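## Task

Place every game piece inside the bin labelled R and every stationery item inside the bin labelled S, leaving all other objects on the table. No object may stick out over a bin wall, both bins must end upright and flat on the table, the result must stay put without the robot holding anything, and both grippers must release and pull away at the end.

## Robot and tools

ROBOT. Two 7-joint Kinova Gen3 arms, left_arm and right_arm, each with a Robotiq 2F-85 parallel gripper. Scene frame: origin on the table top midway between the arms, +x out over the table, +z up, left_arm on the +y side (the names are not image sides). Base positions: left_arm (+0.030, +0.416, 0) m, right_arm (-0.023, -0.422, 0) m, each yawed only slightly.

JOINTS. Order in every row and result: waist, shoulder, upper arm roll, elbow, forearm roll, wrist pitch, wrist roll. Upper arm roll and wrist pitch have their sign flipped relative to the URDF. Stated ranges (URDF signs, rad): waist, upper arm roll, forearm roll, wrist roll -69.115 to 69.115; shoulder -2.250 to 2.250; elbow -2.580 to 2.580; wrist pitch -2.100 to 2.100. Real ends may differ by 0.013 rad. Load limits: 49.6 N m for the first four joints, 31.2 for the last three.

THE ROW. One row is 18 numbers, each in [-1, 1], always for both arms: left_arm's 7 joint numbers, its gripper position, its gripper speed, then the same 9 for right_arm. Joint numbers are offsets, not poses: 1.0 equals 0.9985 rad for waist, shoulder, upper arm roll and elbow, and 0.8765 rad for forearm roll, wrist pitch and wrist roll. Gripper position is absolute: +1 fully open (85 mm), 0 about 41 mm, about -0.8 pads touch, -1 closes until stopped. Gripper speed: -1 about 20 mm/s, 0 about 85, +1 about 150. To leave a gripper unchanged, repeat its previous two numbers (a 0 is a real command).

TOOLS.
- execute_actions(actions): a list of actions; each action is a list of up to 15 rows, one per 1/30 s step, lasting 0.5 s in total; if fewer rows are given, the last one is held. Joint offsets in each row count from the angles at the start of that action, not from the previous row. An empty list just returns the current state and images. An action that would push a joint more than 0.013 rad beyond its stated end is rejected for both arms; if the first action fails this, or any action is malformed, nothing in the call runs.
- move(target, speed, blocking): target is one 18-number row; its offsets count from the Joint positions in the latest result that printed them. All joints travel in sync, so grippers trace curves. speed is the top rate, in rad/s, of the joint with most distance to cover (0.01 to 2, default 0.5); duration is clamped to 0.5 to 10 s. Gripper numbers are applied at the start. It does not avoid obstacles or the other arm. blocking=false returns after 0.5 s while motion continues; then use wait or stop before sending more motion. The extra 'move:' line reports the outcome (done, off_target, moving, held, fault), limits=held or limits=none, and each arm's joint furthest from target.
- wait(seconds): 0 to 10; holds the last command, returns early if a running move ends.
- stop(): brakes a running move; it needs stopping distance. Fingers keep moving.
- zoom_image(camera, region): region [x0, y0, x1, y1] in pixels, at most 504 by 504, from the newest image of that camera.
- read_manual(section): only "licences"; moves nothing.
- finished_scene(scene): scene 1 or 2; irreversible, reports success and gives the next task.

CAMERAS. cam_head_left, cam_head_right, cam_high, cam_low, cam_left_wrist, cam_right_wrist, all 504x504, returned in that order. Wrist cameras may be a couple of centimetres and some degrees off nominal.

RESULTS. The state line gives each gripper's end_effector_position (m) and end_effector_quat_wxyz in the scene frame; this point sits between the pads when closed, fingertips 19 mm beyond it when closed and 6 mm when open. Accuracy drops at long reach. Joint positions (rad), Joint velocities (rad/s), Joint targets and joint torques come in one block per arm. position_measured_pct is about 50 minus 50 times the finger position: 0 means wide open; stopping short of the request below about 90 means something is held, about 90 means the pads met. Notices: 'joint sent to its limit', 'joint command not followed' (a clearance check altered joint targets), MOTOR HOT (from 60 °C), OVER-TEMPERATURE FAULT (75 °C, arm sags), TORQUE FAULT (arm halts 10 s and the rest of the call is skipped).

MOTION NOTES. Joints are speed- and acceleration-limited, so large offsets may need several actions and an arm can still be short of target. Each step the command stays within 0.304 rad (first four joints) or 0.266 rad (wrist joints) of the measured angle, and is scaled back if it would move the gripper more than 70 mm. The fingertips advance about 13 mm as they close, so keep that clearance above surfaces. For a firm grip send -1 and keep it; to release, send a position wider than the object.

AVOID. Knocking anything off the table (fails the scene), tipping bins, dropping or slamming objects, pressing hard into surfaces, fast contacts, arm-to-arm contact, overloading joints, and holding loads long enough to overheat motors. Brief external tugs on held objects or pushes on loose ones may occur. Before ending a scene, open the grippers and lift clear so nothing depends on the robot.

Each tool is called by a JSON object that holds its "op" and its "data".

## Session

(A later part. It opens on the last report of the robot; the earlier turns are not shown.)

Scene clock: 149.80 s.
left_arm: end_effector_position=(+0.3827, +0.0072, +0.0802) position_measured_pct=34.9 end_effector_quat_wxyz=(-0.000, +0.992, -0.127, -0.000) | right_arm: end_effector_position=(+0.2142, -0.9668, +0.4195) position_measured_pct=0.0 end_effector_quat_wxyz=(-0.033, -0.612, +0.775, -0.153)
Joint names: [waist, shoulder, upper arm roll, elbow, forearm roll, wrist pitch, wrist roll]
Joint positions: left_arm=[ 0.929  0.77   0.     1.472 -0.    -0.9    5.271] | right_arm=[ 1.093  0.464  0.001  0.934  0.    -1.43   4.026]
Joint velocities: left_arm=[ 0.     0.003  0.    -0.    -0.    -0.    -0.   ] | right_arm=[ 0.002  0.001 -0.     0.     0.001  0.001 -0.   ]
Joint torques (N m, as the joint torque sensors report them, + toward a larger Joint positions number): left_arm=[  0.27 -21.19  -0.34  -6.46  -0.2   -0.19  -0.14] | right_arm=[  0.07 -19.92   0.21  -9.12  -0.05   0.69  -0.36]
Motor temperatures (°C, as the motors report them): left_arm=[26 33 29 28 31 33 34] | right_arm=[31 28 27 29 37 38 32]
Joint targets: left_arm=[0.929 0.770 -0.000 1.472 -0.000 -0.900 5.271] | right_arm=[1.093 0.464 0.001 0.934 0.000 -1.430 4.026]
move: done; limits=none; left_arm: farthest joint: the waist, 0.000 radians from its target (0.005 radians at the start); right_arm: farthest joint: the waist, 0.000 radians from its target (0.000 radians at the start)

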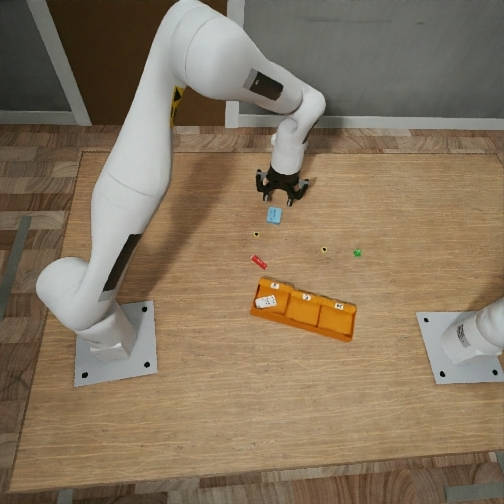

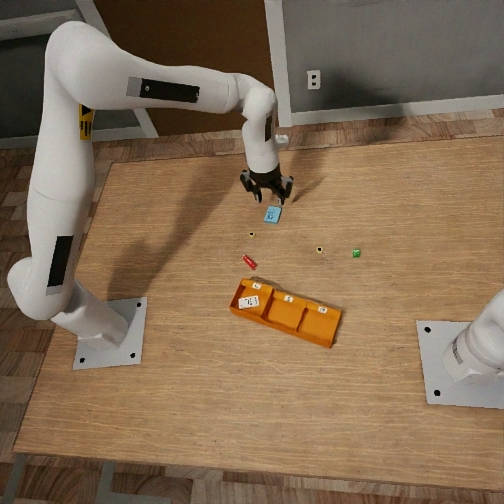

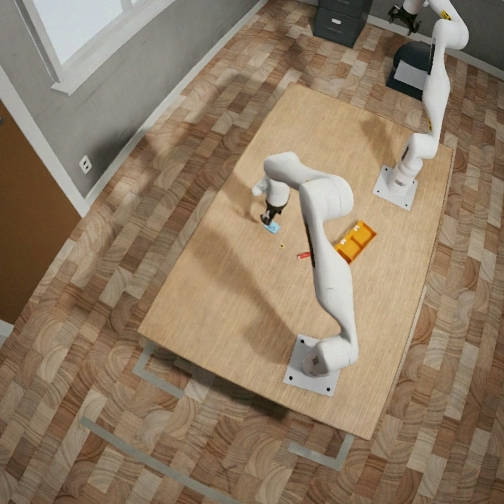

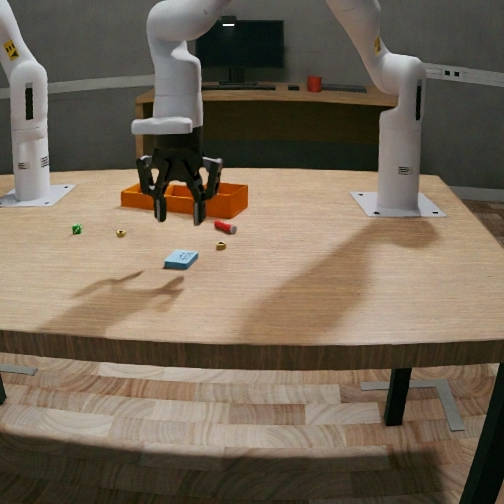

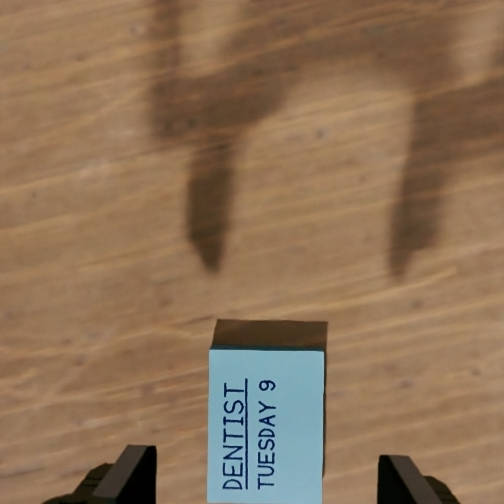

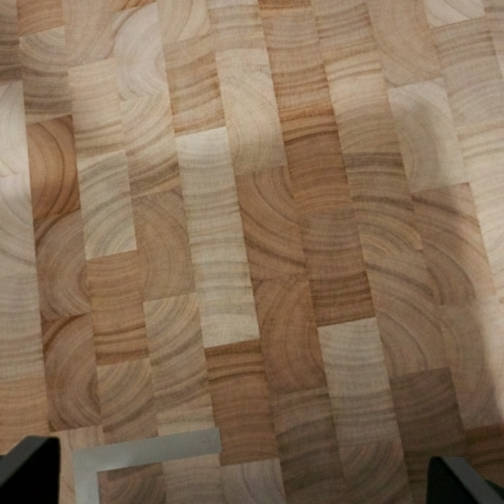

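{"op": "move", "data": {"target": [0,0.089,0,0.034,0,0.14,0,0.3,0.5, 0,0,0,0,0,0,0,1,0]}}

{"op": "move", "data": {"target": [0,0,0,0,0,0,0,-1,0, 0,0,0,0,0,0,0,1,0]}}

{"op": "move", "data": {"target": [0,-0.14,0,-0.03,0,-0.19,0,-1,0, 0,0,0,0,0,0,0,1,0], "speed": 0.8}}

Scene clock: 156.50 s.
left_arm: end_effector_position=(+0.3826, +0.0073, +0.0245) position_measured_pct=34.9 end_effector_quat_wxyz=(-0.000, +0.992, -0.127, +0.000) | right_arm: end_effector_position=(+0.2142, -0.9668, +0.4195) position_measured_pct=0.0 end_effector_quat_wxyz=(-0.033, -0.612, +0.775, -0.153)
Joint names: [waist, shoulder, upper arm roll, elbow, forearm roll, wrist pitch, wrist roll]
Joint positions: left_arm=[ 0.929  0.858  0.     1.506 -0.    -0.777  5.271] | right_arm=[ 1.093  0.464  0.001  0.934  0.    -1.43   4.026]
Joint velocities: left_arm=[-0.     0.003 -0.002  0.     0.001  0.     0.002] | right_arm=[ 0.     0.001  0.    -0.002  0.001  0.    -0.   ]
Joint torques (N m, as the joint torque sensors report them, + toward a larger Joint positions number): left_arm=[  0.27 -21.68  -0.32  -5.75  -0.21  -0.17  -0.26] | right_arm=[  0.07 -19.84   0.1   -9.13   0.1    0.73  -0.34]
Motor temperatures (°C, as the motors report them): left_arm=[26 33 29 28 31 33 34] | right_arm=[31 28 27 29 37 38 32]
Joint targets: left_arm=[0.929 0.859 0.000 1.506 -0.000 -0.777 5.271] | right_arm=[1.093 0.464 0.001 0.934 0.000 -1.430 4.026]
move: done; limits=none; left_arm: farthest joint: the waist, 0.000 radians from its target (0.000 radians at the start); right_arm: farthest joint: the waist, 0.000 radians from its target (0.000 radians at the start)

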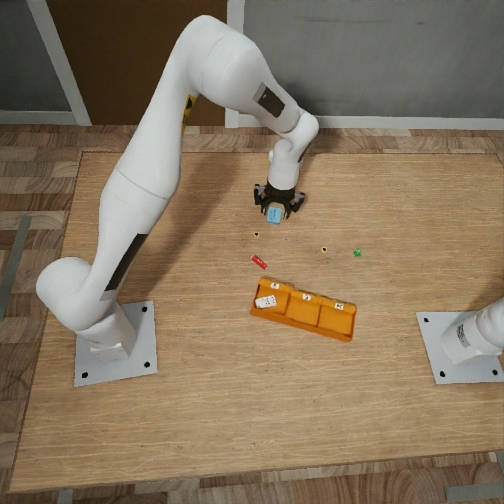

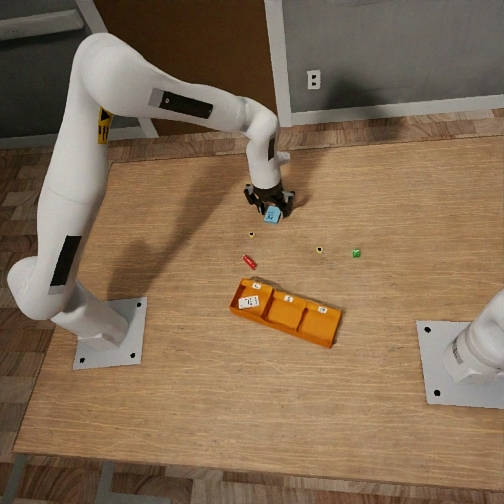

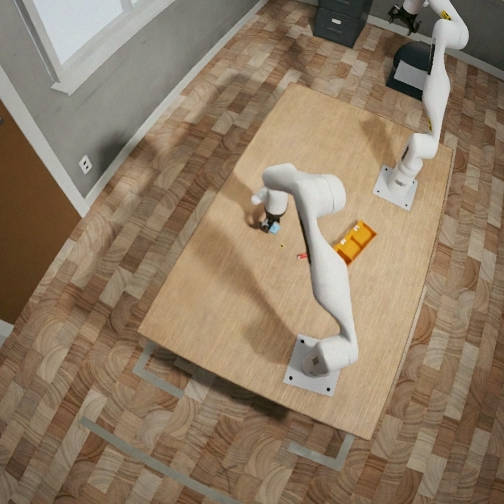

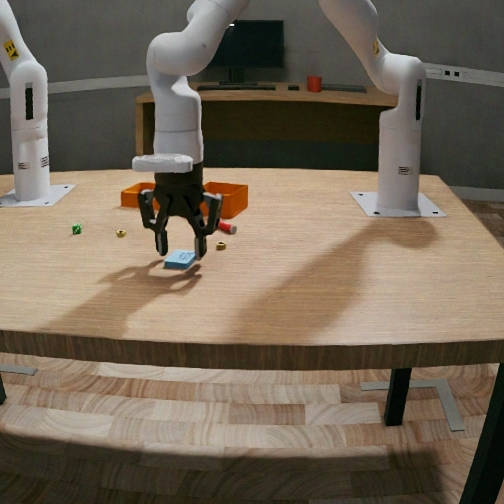

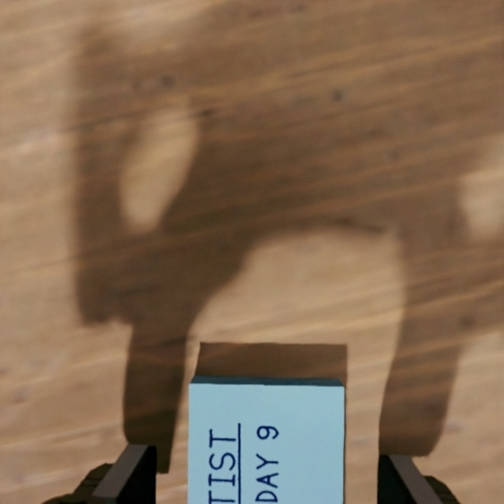

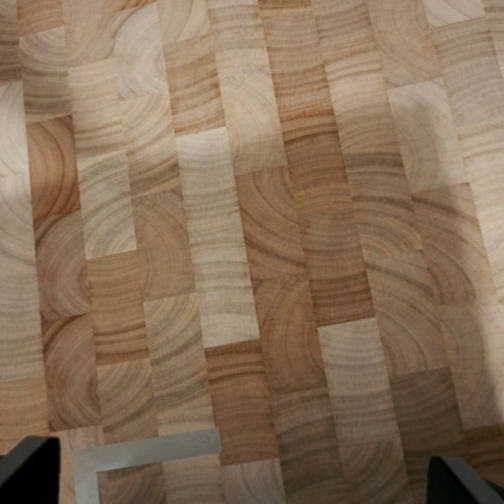

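Scene clock: 157.13 s.
left_arm: end_effector_position=(+0.3829, +0.0070, +0.0256) position_measured_pct=61.1 end_effector_quat_wxyz=(+0.000, +0.992, -0.127, +0.001) | right_arm: end_effector_position=(+0.2142, -0.9668, +0.4195) position_measured_pct=0.0 end_effector_quat_wxyz=(-0.033, -0.612, +0.775, -0.153)
Joint names: [waist, shoulder, upper arm roll, elbow, forearm roll, wrist pitch, wrist roll]
Joint positions: left_arm=[ 0.929  0.857 -0.     1.505 -0.    -0.778  5.271] | right_arm=[ 1.093  0.464  0.001  0.934  0.    -1.43   4.026]
Joint velocities: left_arm=[-0.001  0.     0.001  0.     0.     0.     0.   ] | right_arm=[-0.001  0.    -0.     0.001  0.     0.001 -0.   ]
Joint torques (N m, as the joint torque sensors report them, + toward a larger Joint positions number): left_arm=[  0.19 -20.23  -0.33  -5.61  -0.14   0.19  -0.27] | right_arm=[  0.21 -20.01   0.26  -9.26  -0.04   0.72  -0.34]
Motor temperatures (°C, as the motors report them): left_arm=[26 33 29 28 31 33 34] | right_arm=[31 28 27 29 37 38 32]
Joint targets: left_arm=[0.929 0.858 0.000 1.506 -0.000 -0.777 5.271] | right_arm=[1.093 0.464 0.001 0.934 0.000 -1.430 4.026]
move: done; limits=none; left_arm: farthest joint: the shoulder, 0.001 radians from its target (0.000 radians at the start); right_arm: farthest joint: the waist, 0.000 radians from its target (0.000 radians at the start)

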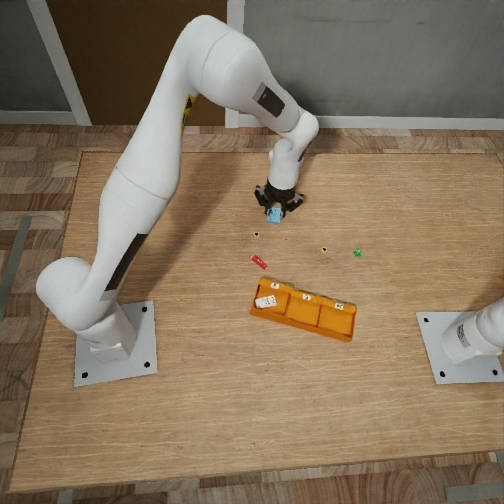

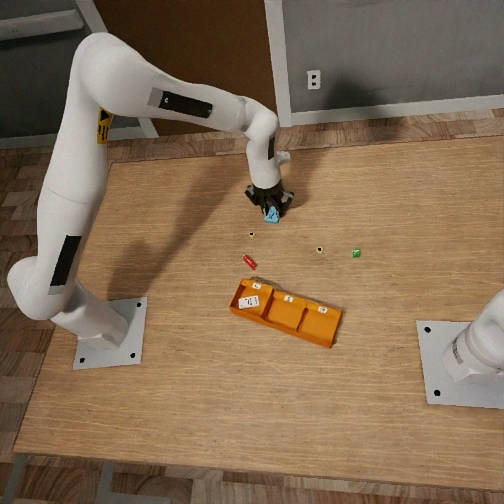

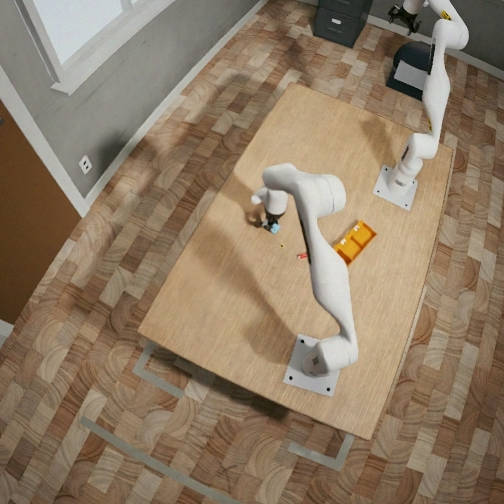

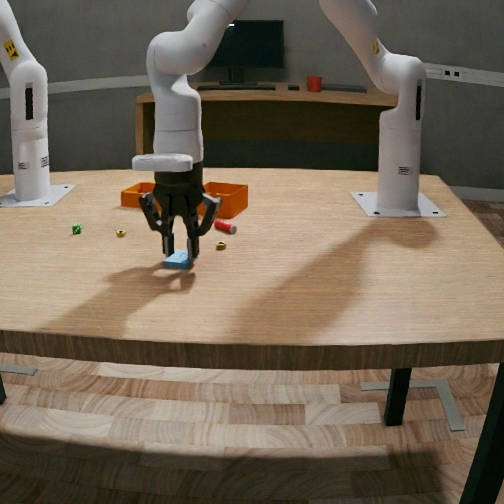

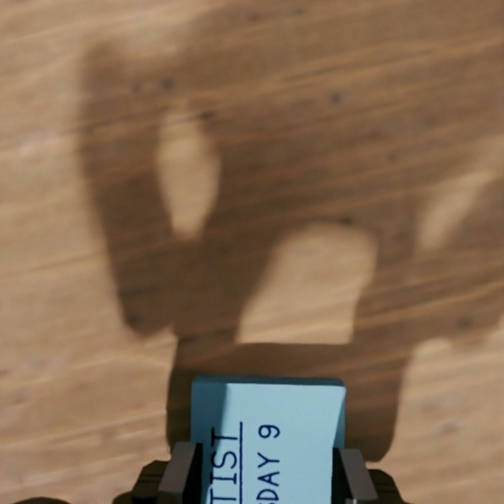

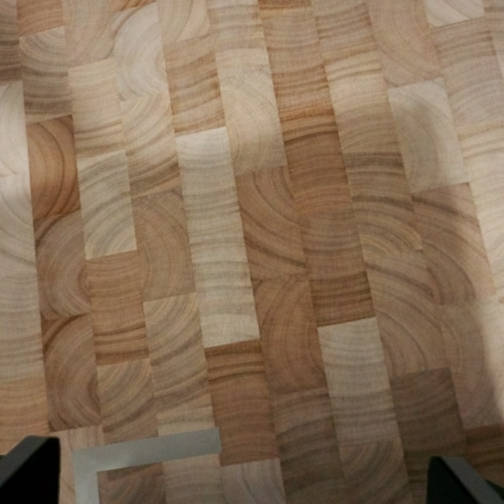

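Scene clock: 158.03 s.
left_arm: end_effector_position=(+0.3788, +0.0113, +0.1076) position_measured_pct=61.1 end_effector_quat_wxyz=(+0.001, +0.992, -0.127, +0.002) | right_arm: end_effector_position=(+0.2142, -0.9668, +0.4195) position_measured_pct=0.0 end_effector_quat_wxyz=(-0.033, -0.612, +0.775, -0.153)
Joint names: [waist, shoulder, upper arm roll, elbow, forearm roll, wrist pitch, wrist roll]
Joint positions: left_arm=[ 0.929  0.717 -0.     1.475 -0.    -0.945  5.271] | right_arm=[ 1.093  0.464  0.001  0.934  0.    -1.43   4.026]
Joint velocities: left_arm=[-0.001 -0.002  0.     0.    -0.    -0.001 -0.   ] | right_arm=[0.001 0.001 0.    0.    0.    0.    0.   ]
Joint torques (N m, as the joint torque sensors report them, + toward a larger Joint positions number): left_arm=[  0.2  -20.54  -0.3   -6.74  -0.18  -0.09  -0.16] | right_arm=[  0.11 -19.95   0.21  -9.22   0.1    0.72  -0.43]
Motor temperatures (°C, as the motors report them): left_arm=[26 33 29 28 31 33 34] | right_arm=[31 28 27 29 37 38 32]
Joint targets: left_arm=[0.929 0.717 -0.000 1.475 -0.000 -0.945 5.271] | right_arm=[1.093 0.464 0.001 0.934 0.000 -1.430 4.026]
move: done; limits=none; left_arm: farthest joint: the waist, 0.000 radians from its target (0.000 radians at the start); right_arm: farthest joint: the waist, 0.000 radians from its target (0.000 radians at the start)

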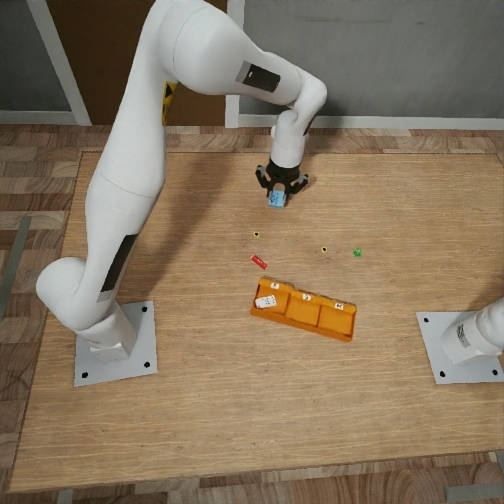

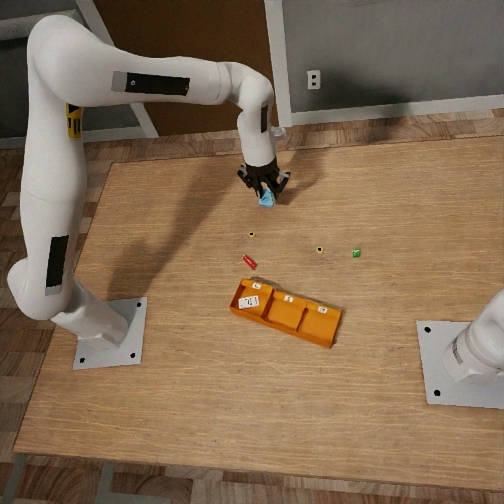

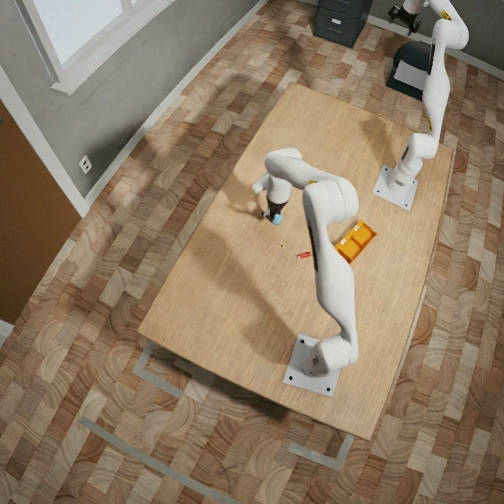

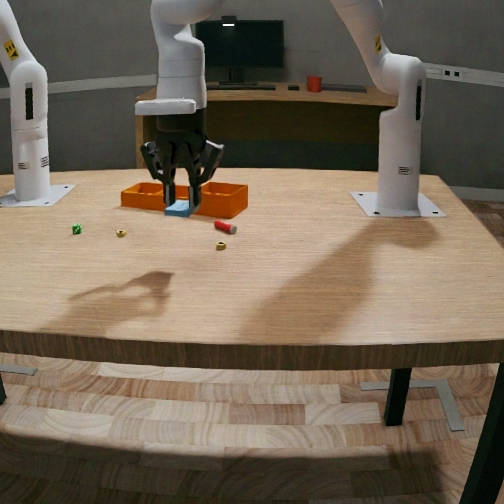

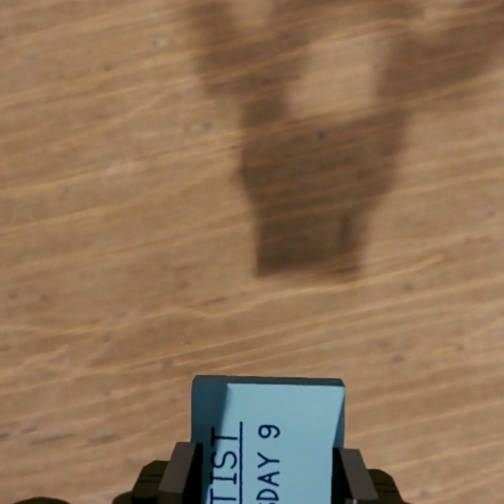

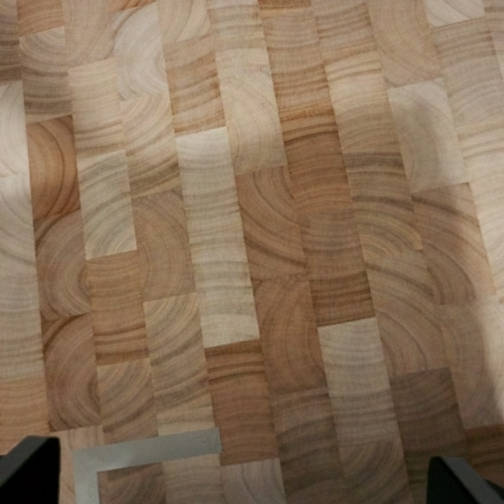

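{"op": "move", "data": {"target": [0.602,-0.158,0,0.311,0,0.169,0.609,-1,0, 0,0,0,0,0,0,0,1,0], "speed": 1.0}}

Scene clock: 167.93 s.
left_arm: end_effector_position=(+0.0756, -0.0304, +0.1103) position_measured_pct=61.1 end_effector_quat_wxyz=(-0.000, +0.987, -0.160, -0.000) | right_arm: end_effector_position=(+0.2142, -0.9668, +0.4195) position_measured_pct=0.0 end_effector_quat_wxyz=(-0.033, -0.612, +0.775, -0.153)
Joint names: [waist, shoulder, upper arm roll, elbow, forearm roll, wrist pitch, wrist roll]
Joint positions: left_arm=[ 1.53   0.559 -0.     1.786 -0.    -0.797  5.805] | right_arm=[ 1.093  0.464  0.001  0.934  0.    -1.43   4.026]
Joint velocities: left_arm=[ 0.003 -0.    -0.001  0.001  0.    -0.001  0.   ] | right_arm=[-0.     0.    -0.    -0.002  0.001  0.    -0.   ]
Joint torques (N m, as the joint torque sensors report them, + toward a larger Joint positions number): left_arm=[  0.32 -17.35  -0.28  -5.8   -0.25  -0.2   -0.32] | right_arm=[  0.02 -19.87   0.12  -9.14   0.03   0.73  -0.47]
Motor temperatures (°C, as the motors report them): left_arm=[26 34 29 28 31 33 34] | right_arm=[31 28 27 29 37 38 32]
Joint targets: left_arm=[1.530 0.559 -0.000 1.786 -0.000 -0.797 5.805] | right_arm=[1.093 0.464 0.001 0.934 0.000 -1.430 4.026]
move: done; limits=none; left_arm: farthest joint: the waist, 0.000 radians from its target (0.601 radians at the start); right_arm: farthest joint: the waist, 0.000 radians from its target (0.000 radians at the start)

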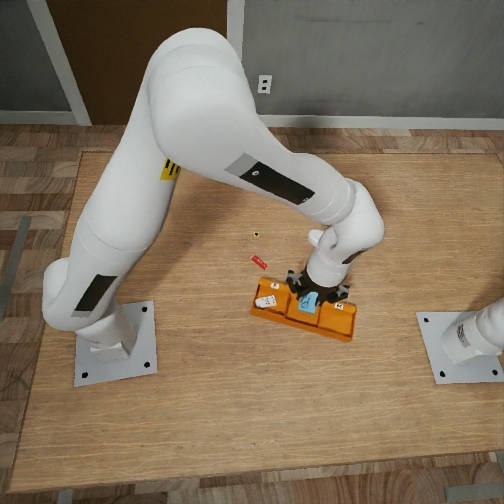

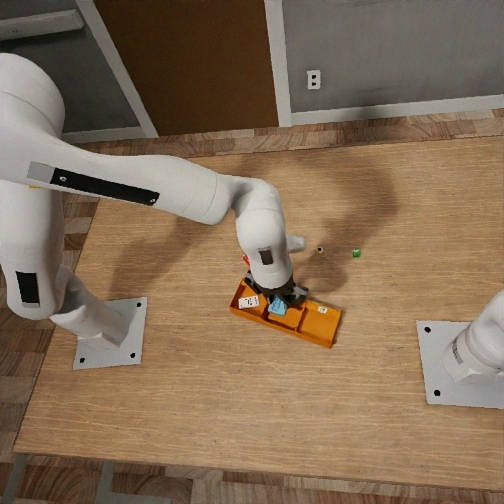

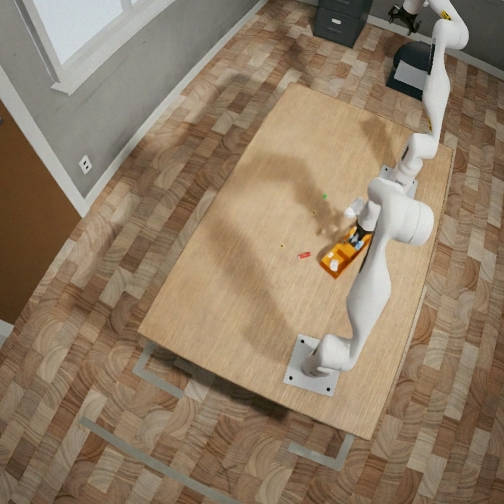

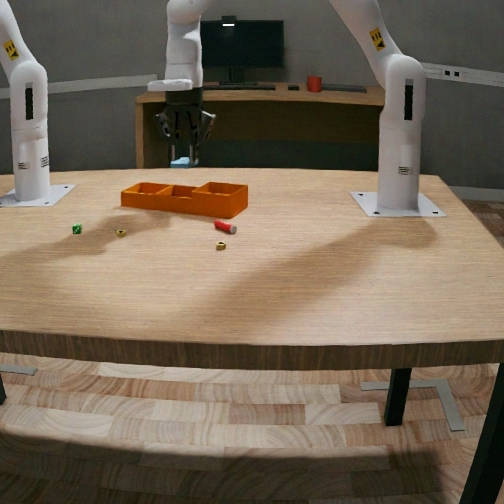

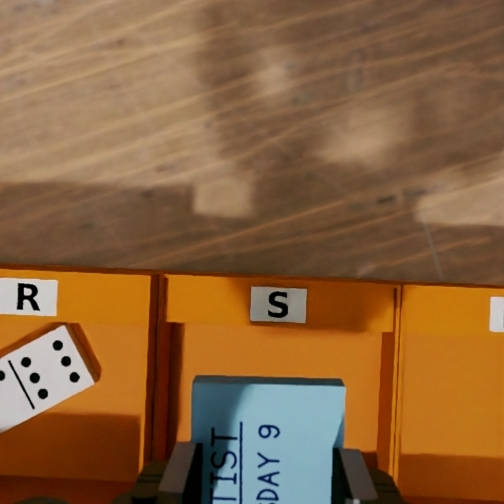

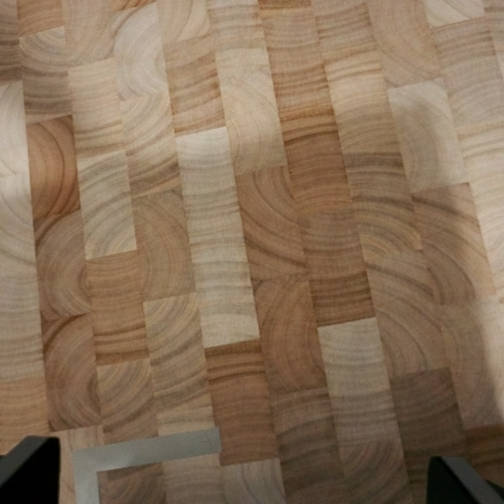

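{"op": "move", "data": {"target": [0.012,0.096,0,0.036,0,0.154,0.014,-1,0, 0,0,0,0,0,0,0,1,0], "speed": 0.4}}

Scene clock: 174.53 s.
left_arm: end_effector_position=(+0.0708, -0.0342, +0.0598) position_measured_pct=61.1 end_effector_quat_wxyz=(+0.002, +0.987, -0.160, +0.000) | right_arm: end_effector_position=(+0.2142, -0.9668, +0.4195) position_measured_pct=0.0 end_effector_quat_wxyz=(-0.033, -0.612, +0.775, -0.153)
Joint names: [waist, shoulder, upper arm roll, elbow, forearm roll, wrist pitch, wrist roll]
Joint positions: left_arm=[ 1.542  0.655 -0.     1.822 -0.    -0.662  5.817] | right_arm=[ 1.093  0.464  0.001  0.934  0.    -1.43   4.026]
Joint velocities: left_arm=[-0.001  0.002  0.    -0.     0.     0.001  0.001] | right_arm=[-0.001 -0.001  0.    -0.    -0.     0.    -0.   ]
Joint torques (N m, as the joint torque sensors report them, + toward a larger Joint positions number): left_arm=[  0.14 -18.29  -0.18  -5.05  -0.25  -0.17  -0.22] | right_arm=[  0.19 -19.92   0.21  -9.43   0.02   0.68  -0.39]
Motor temperatures (°C, as the motors report them): left_arm=[26 34 29 28 31 33 34] | right_arm=[31 28 27 29 37 38 32]
Joint targets: left_arm=[1.542 0.655 -0.000 1.822 -0.000 -0.662 5.817] | right_arm=[1.093 0.464 0.001 0.934 0.000 -1.430 4.026]
move: done; limits=none; left_arm: farthest joint: the waist, 0.000 radians from its target (0.012 radians at the start); right_arm: farthest joint: the waist, 0.000 radians from its target (0.000 radians at the start)

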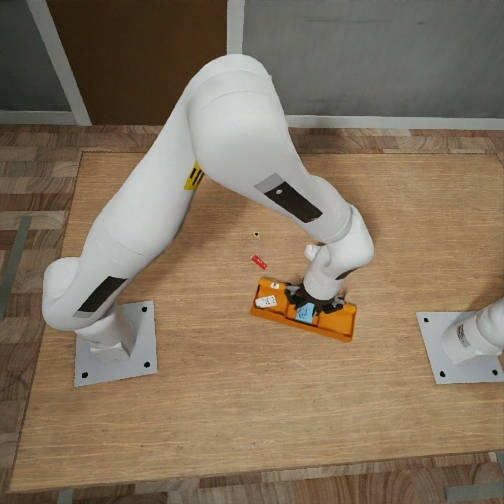

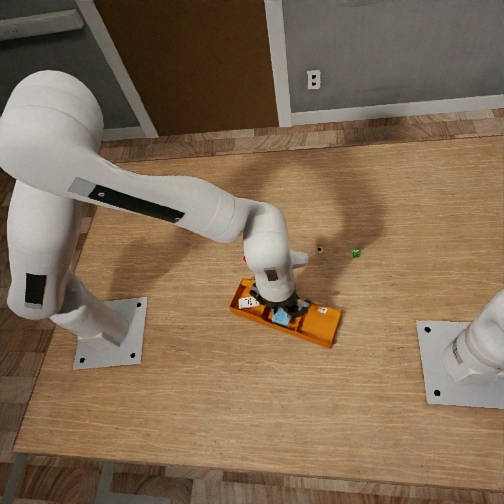

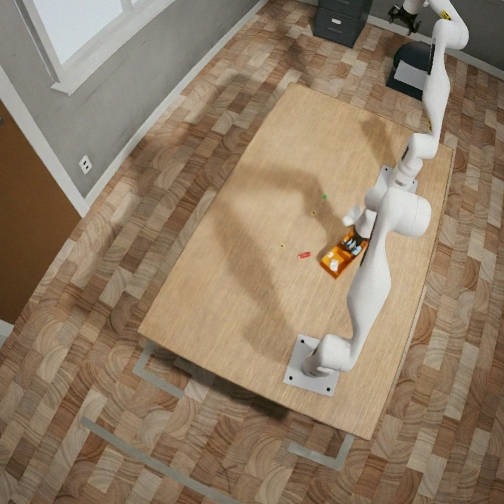

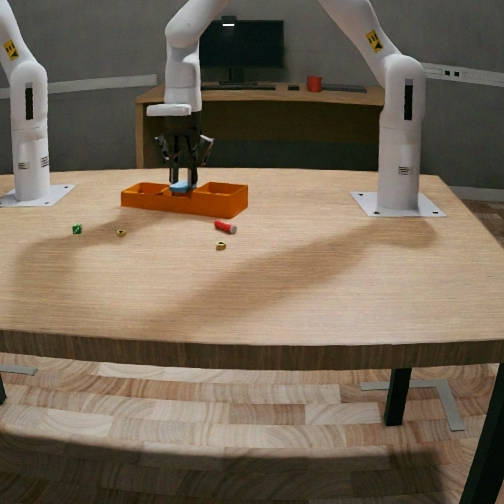

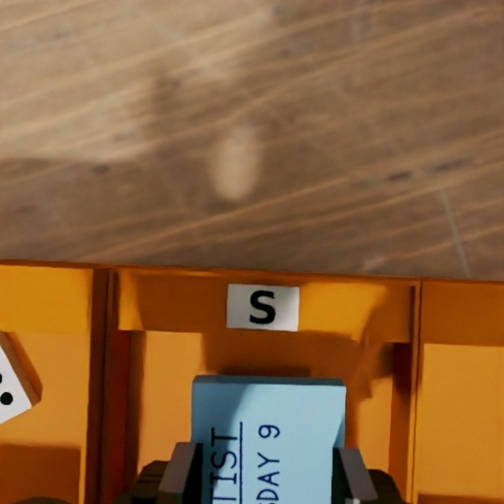

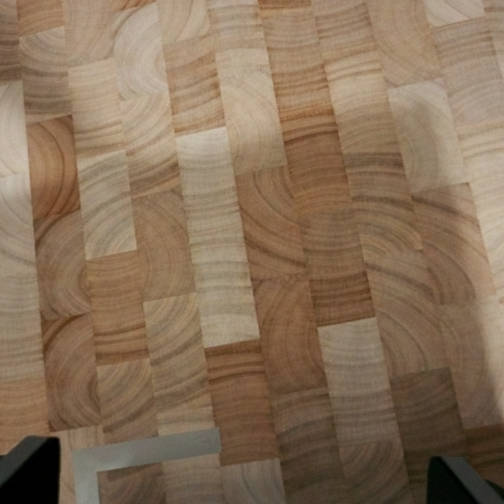

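{"op": "move", "data": {"target": [-0.008,0.028,0,0.011,0,0.044,-0.009,-1,0, 0,0,0,0,0,0,0,1,0], "speed": 0.2}}

{"op": "move", "data": {"target": [0,0,0,0,0,0,0,0.05,0, 0,0,0,0,0,0,0,1,0]}}

{"op": "move", "data": {"target": [0,-0.125,0,-0.05,0,-0.2,0,0.05,0, 0,0,0,0,0,0,0,1,0], "speed": 0.7}}

Scene clock: 182.43 s.
left_arm: end_effector_position=(+0.0743, -0.0332, +0.0452) position_measured_pct=61.1 end_effector_quat_wxyz=(+0.001, +0.987, -0.160, +0.000) | right_arm: end_effector_position=(+0.2142, -0.9668, +0.4195) position_measured_pct=0.0 end_effector_quat_wxyz=(-0.033, -0.612, +0.775, -0.153)
Joint names: [waist, shoulder, upper arm roll, elbow, forearm roll, wrist pitch, wrist roll]
Joint positions: left_arm=[ 1.534  0.683 -0.     1.833 -0.    -0.623  5.809] | right_arm=[ 1.093  0.464  0.001  0.934  0.    -1.43   4.026]
Joint velocities: left_arm=[-0.     0.002 -0.    -0.     0.001  0.    -0.001] | right_arm=[-0.    -0.    -0.    -0.001  0.001  0.    -0.   ]
Joint torques (N m, as the joint torque sensors report them, + toward a larger Joint positions number): left_arm=[  0.1  -18.    -0.33  -4.78  -0.15  -0.17  -0.23] | right_arm=[  0.13 -19.97   0.22  -9.14  -0.03   0.67  -0.35]
Motor temperatures (°C, as the motors report them): left_arm=[26 34 29 28 31 33 34] | right_arm=[31 28 27 29 37 38 32]
Joint targets: left_arm=[1.534 0.683 -0.000 1.833 -0.000 -0.623 5.809] | right_arm=[1.093 0.464 0.001 0.934 0.000 -1.430 4.026]
move: done; limits=none; left_arm: farthest joint: the waist, 0.000 radians from its target (0.008 radians at the start); right_arm: farthest joint: the waist, 0.000 radians from its target (0.000 radians at the start)

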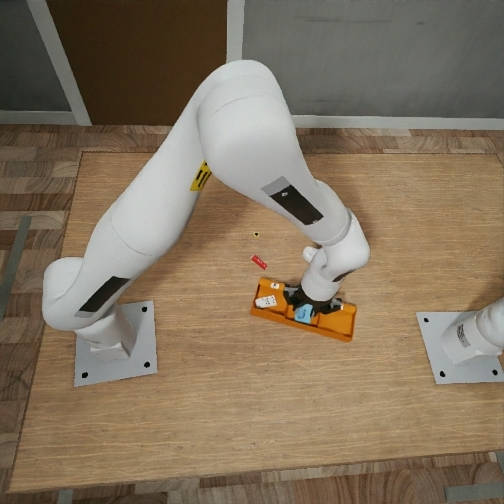

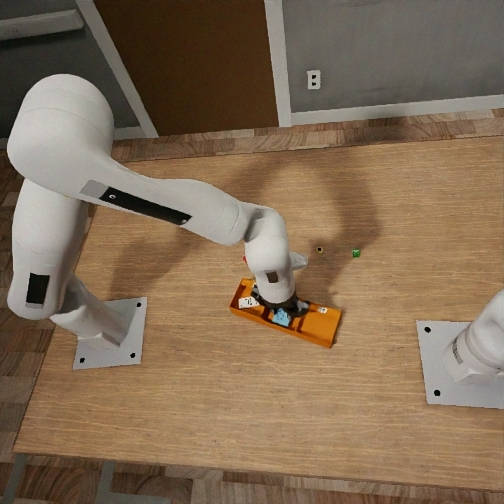

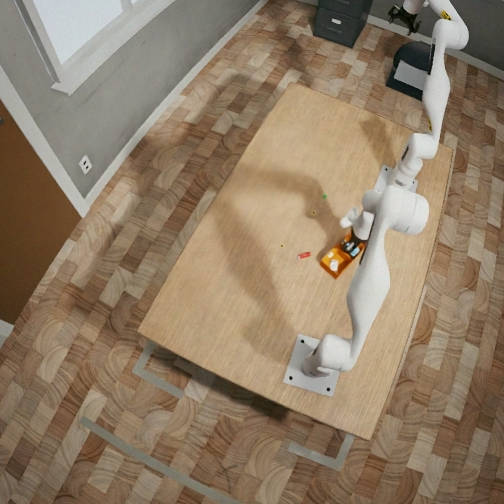

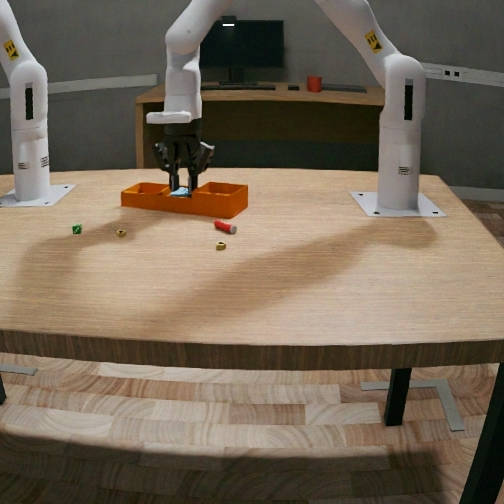

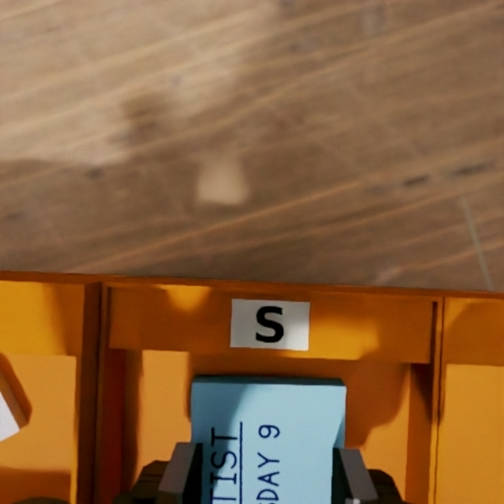

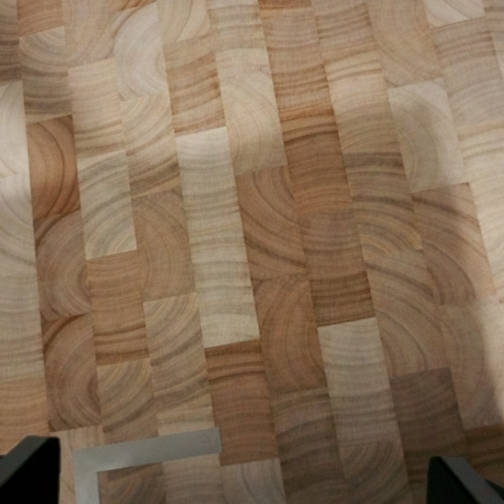

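Scene clock: 182.97 s.
left_arm: end_effector_position=(+0.0743, -0.0332, +0.0452) position_measured_pct=47.6 end_effector_quat_wxyz=(+0.001, +0.987, -0.160, +0.000) | right_arm: end_effector_position=(+0.2142, -0.9668, +0.4195) position_measured_pct=0.0 end_effector_quat_wxyz=(-0.033, -0.612, +0.775, -0.153)
Joint names: [waist, shoulder, upper arm roll, elbow, forearm roll, wrist pitch, wrist roll]
Joint positions: left_arm=[ 1.534  0.683 -0.     1.833 -0.    -0.623  5.809] | right_arm=[ 1.093  0.464  0.001  0.934  0.    -1.43   4.026]
Joint velocities: left_arm=[-0.001 -0.001 -0.    -0.     0.    -0.     0.002] | right_arm=[-0.001  0.    -0.    -0.001  0.    -0.    -0.   ]
Joint torques (N m, as the joint torque sensors report them, + toward a larger Joint positions number): left_arm=[  0.12 -18.09  -0.36  -4.67  -0.17  -0.12  -0.2 ] | right_arm=[  0.07 -19.96   0.05  -9.27  -0.05   0.75  -0.38]
Motor temperatures (°C, as the motors report them): left_arm=[26 34 29 28 31 33 34] | right_arm=[31 28 27 29 37 38 32]
Joint targets: left_arm=[1.534 0.683 -0.000 1.833 -0.000 -0.623 5.809] | right_arm=[1.093 0.464 0.001 0.934 0.000 -1.430 4.026]
move: done; limits=none; left_arm: farthest joint: the waist, 0.000 radians from its target (0.000 radians at the start); right_arm: farthest joint: the waist, 0.000 radians from its target (0.000 radians at the start)

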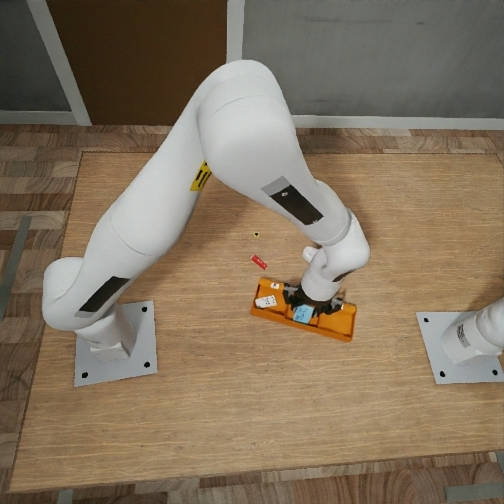

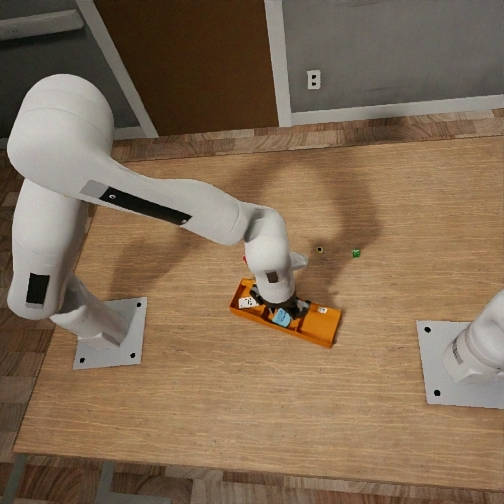

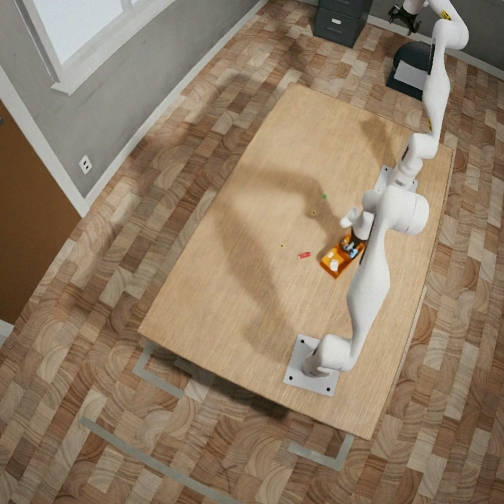

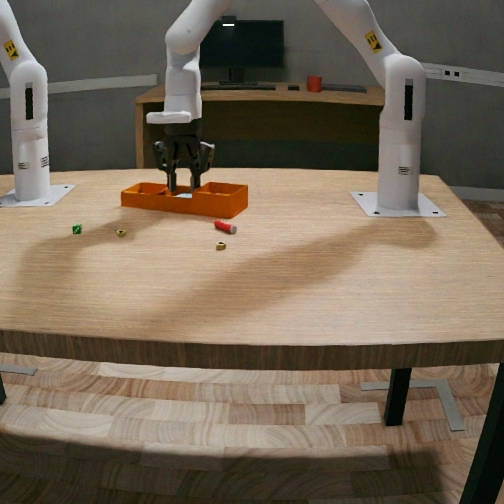

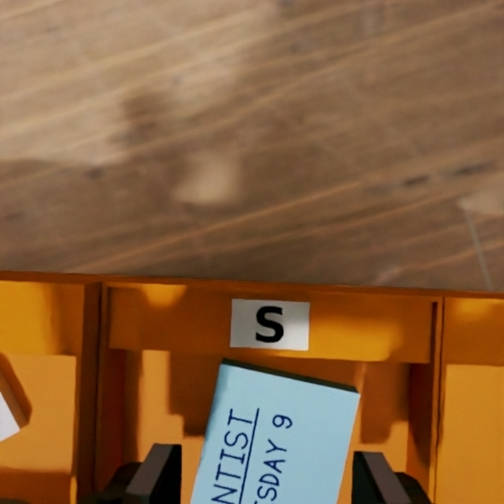

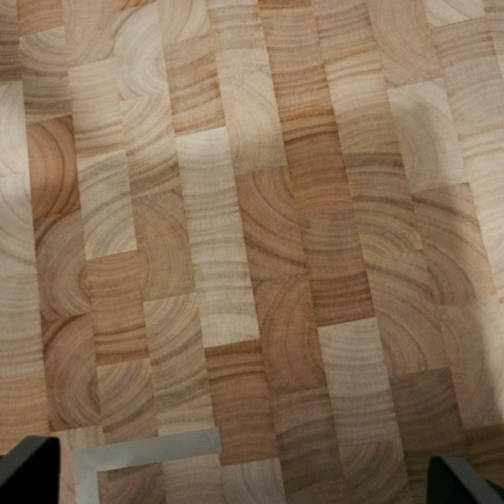

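Scene clock: 183.87 s.
left_arm: end_effector_position=(+0.0740, -0.0318, +0.1115) position_measured_pct=47.6 end_effector_quat_wxyz=(+0.001, +0.987, -0.160, +0.000) | right_arm: end_effector_position=(+0.2142, -0.9668, +0.4195) position_measured_pct=0.0 end_effector_quat_wxyz=(-0.033, -0.612, +0.775, -0.153)
Joint names: [waist, shoulder, upper arm roll, elbow, forearm roll, wrist pitch, wrist roll]
Joint positions: left_arm=[ 1.534  0.558 -0.     1.783 -0.    -0.798  5.809] | right_arm=[ 1.093  0.464  0.001  0.934  0.    -1.43   4.026]
Joint velocities: left_arm=[-0.001 -0.004 -0.    -0.    -0.    -0.    -0.001] | right_arm=[ 0.     0.001  0.     0.    -0.     0.001  0.   ]
Joint torques (N m, as the joint torque sensors report them, + toward a larger Joint positions number): left_arm=[  0.07 -17.31  -0.28  -5.87  -0.21  -0.16  -0.23] | right_arm=[  0.1  -19.83   0.07  -9.28   0.05   0.7   -0.36]
Motor temperatures (°C, as the motors report them): left_arm=[26 34 29 28 31 33 34] | right_arm=[31 28 27 29 37 38 32]
Joint targets: left_arm=[1.534 0.558 -0.000 1.783 -0.000 -0.798 5.809] | right_arm=[1.093 0.464 0.001 0.934 0.000 -1.430 4.026]
move: done; limits=none; left_arm: farthest joint: the waist, 0.000 radians from its target (0.000 radians at the start); right_arm: farthest joint: the waist, 0.000 radians from its target (0.000 radians at the start)

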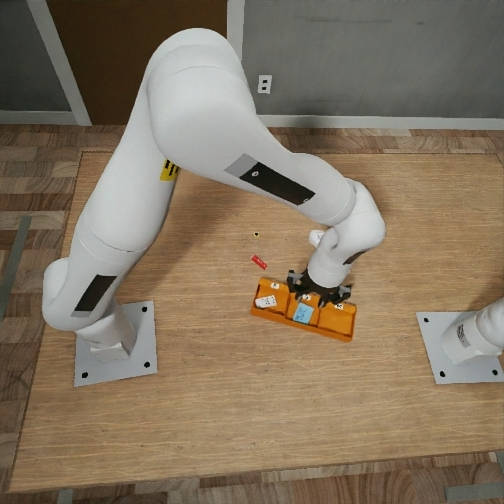

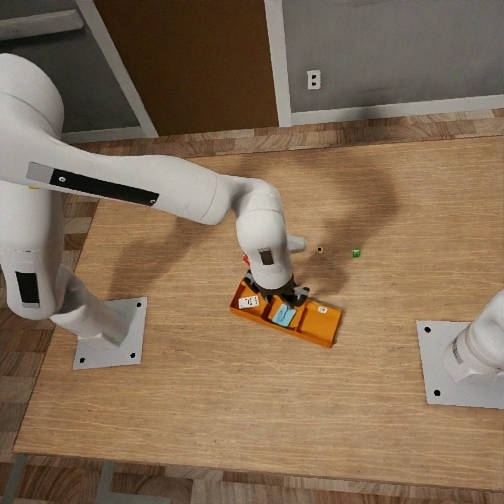

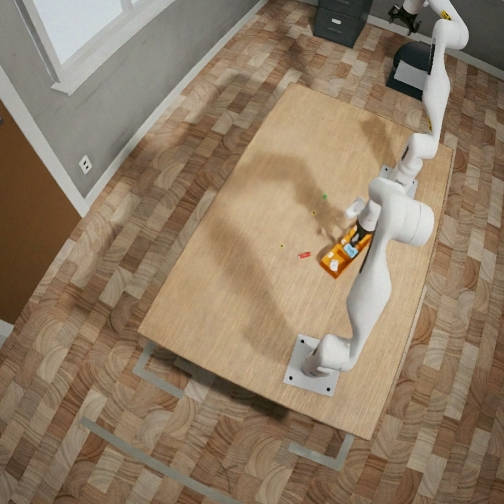

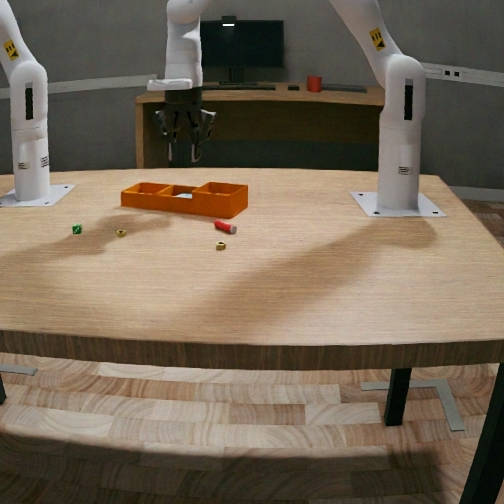

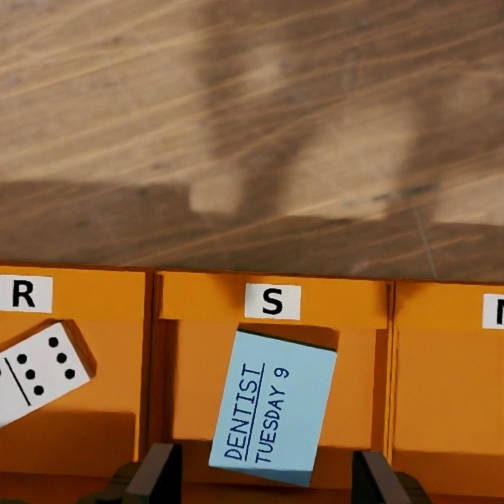

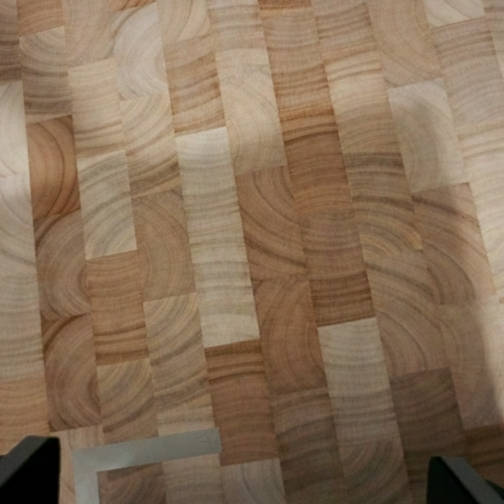

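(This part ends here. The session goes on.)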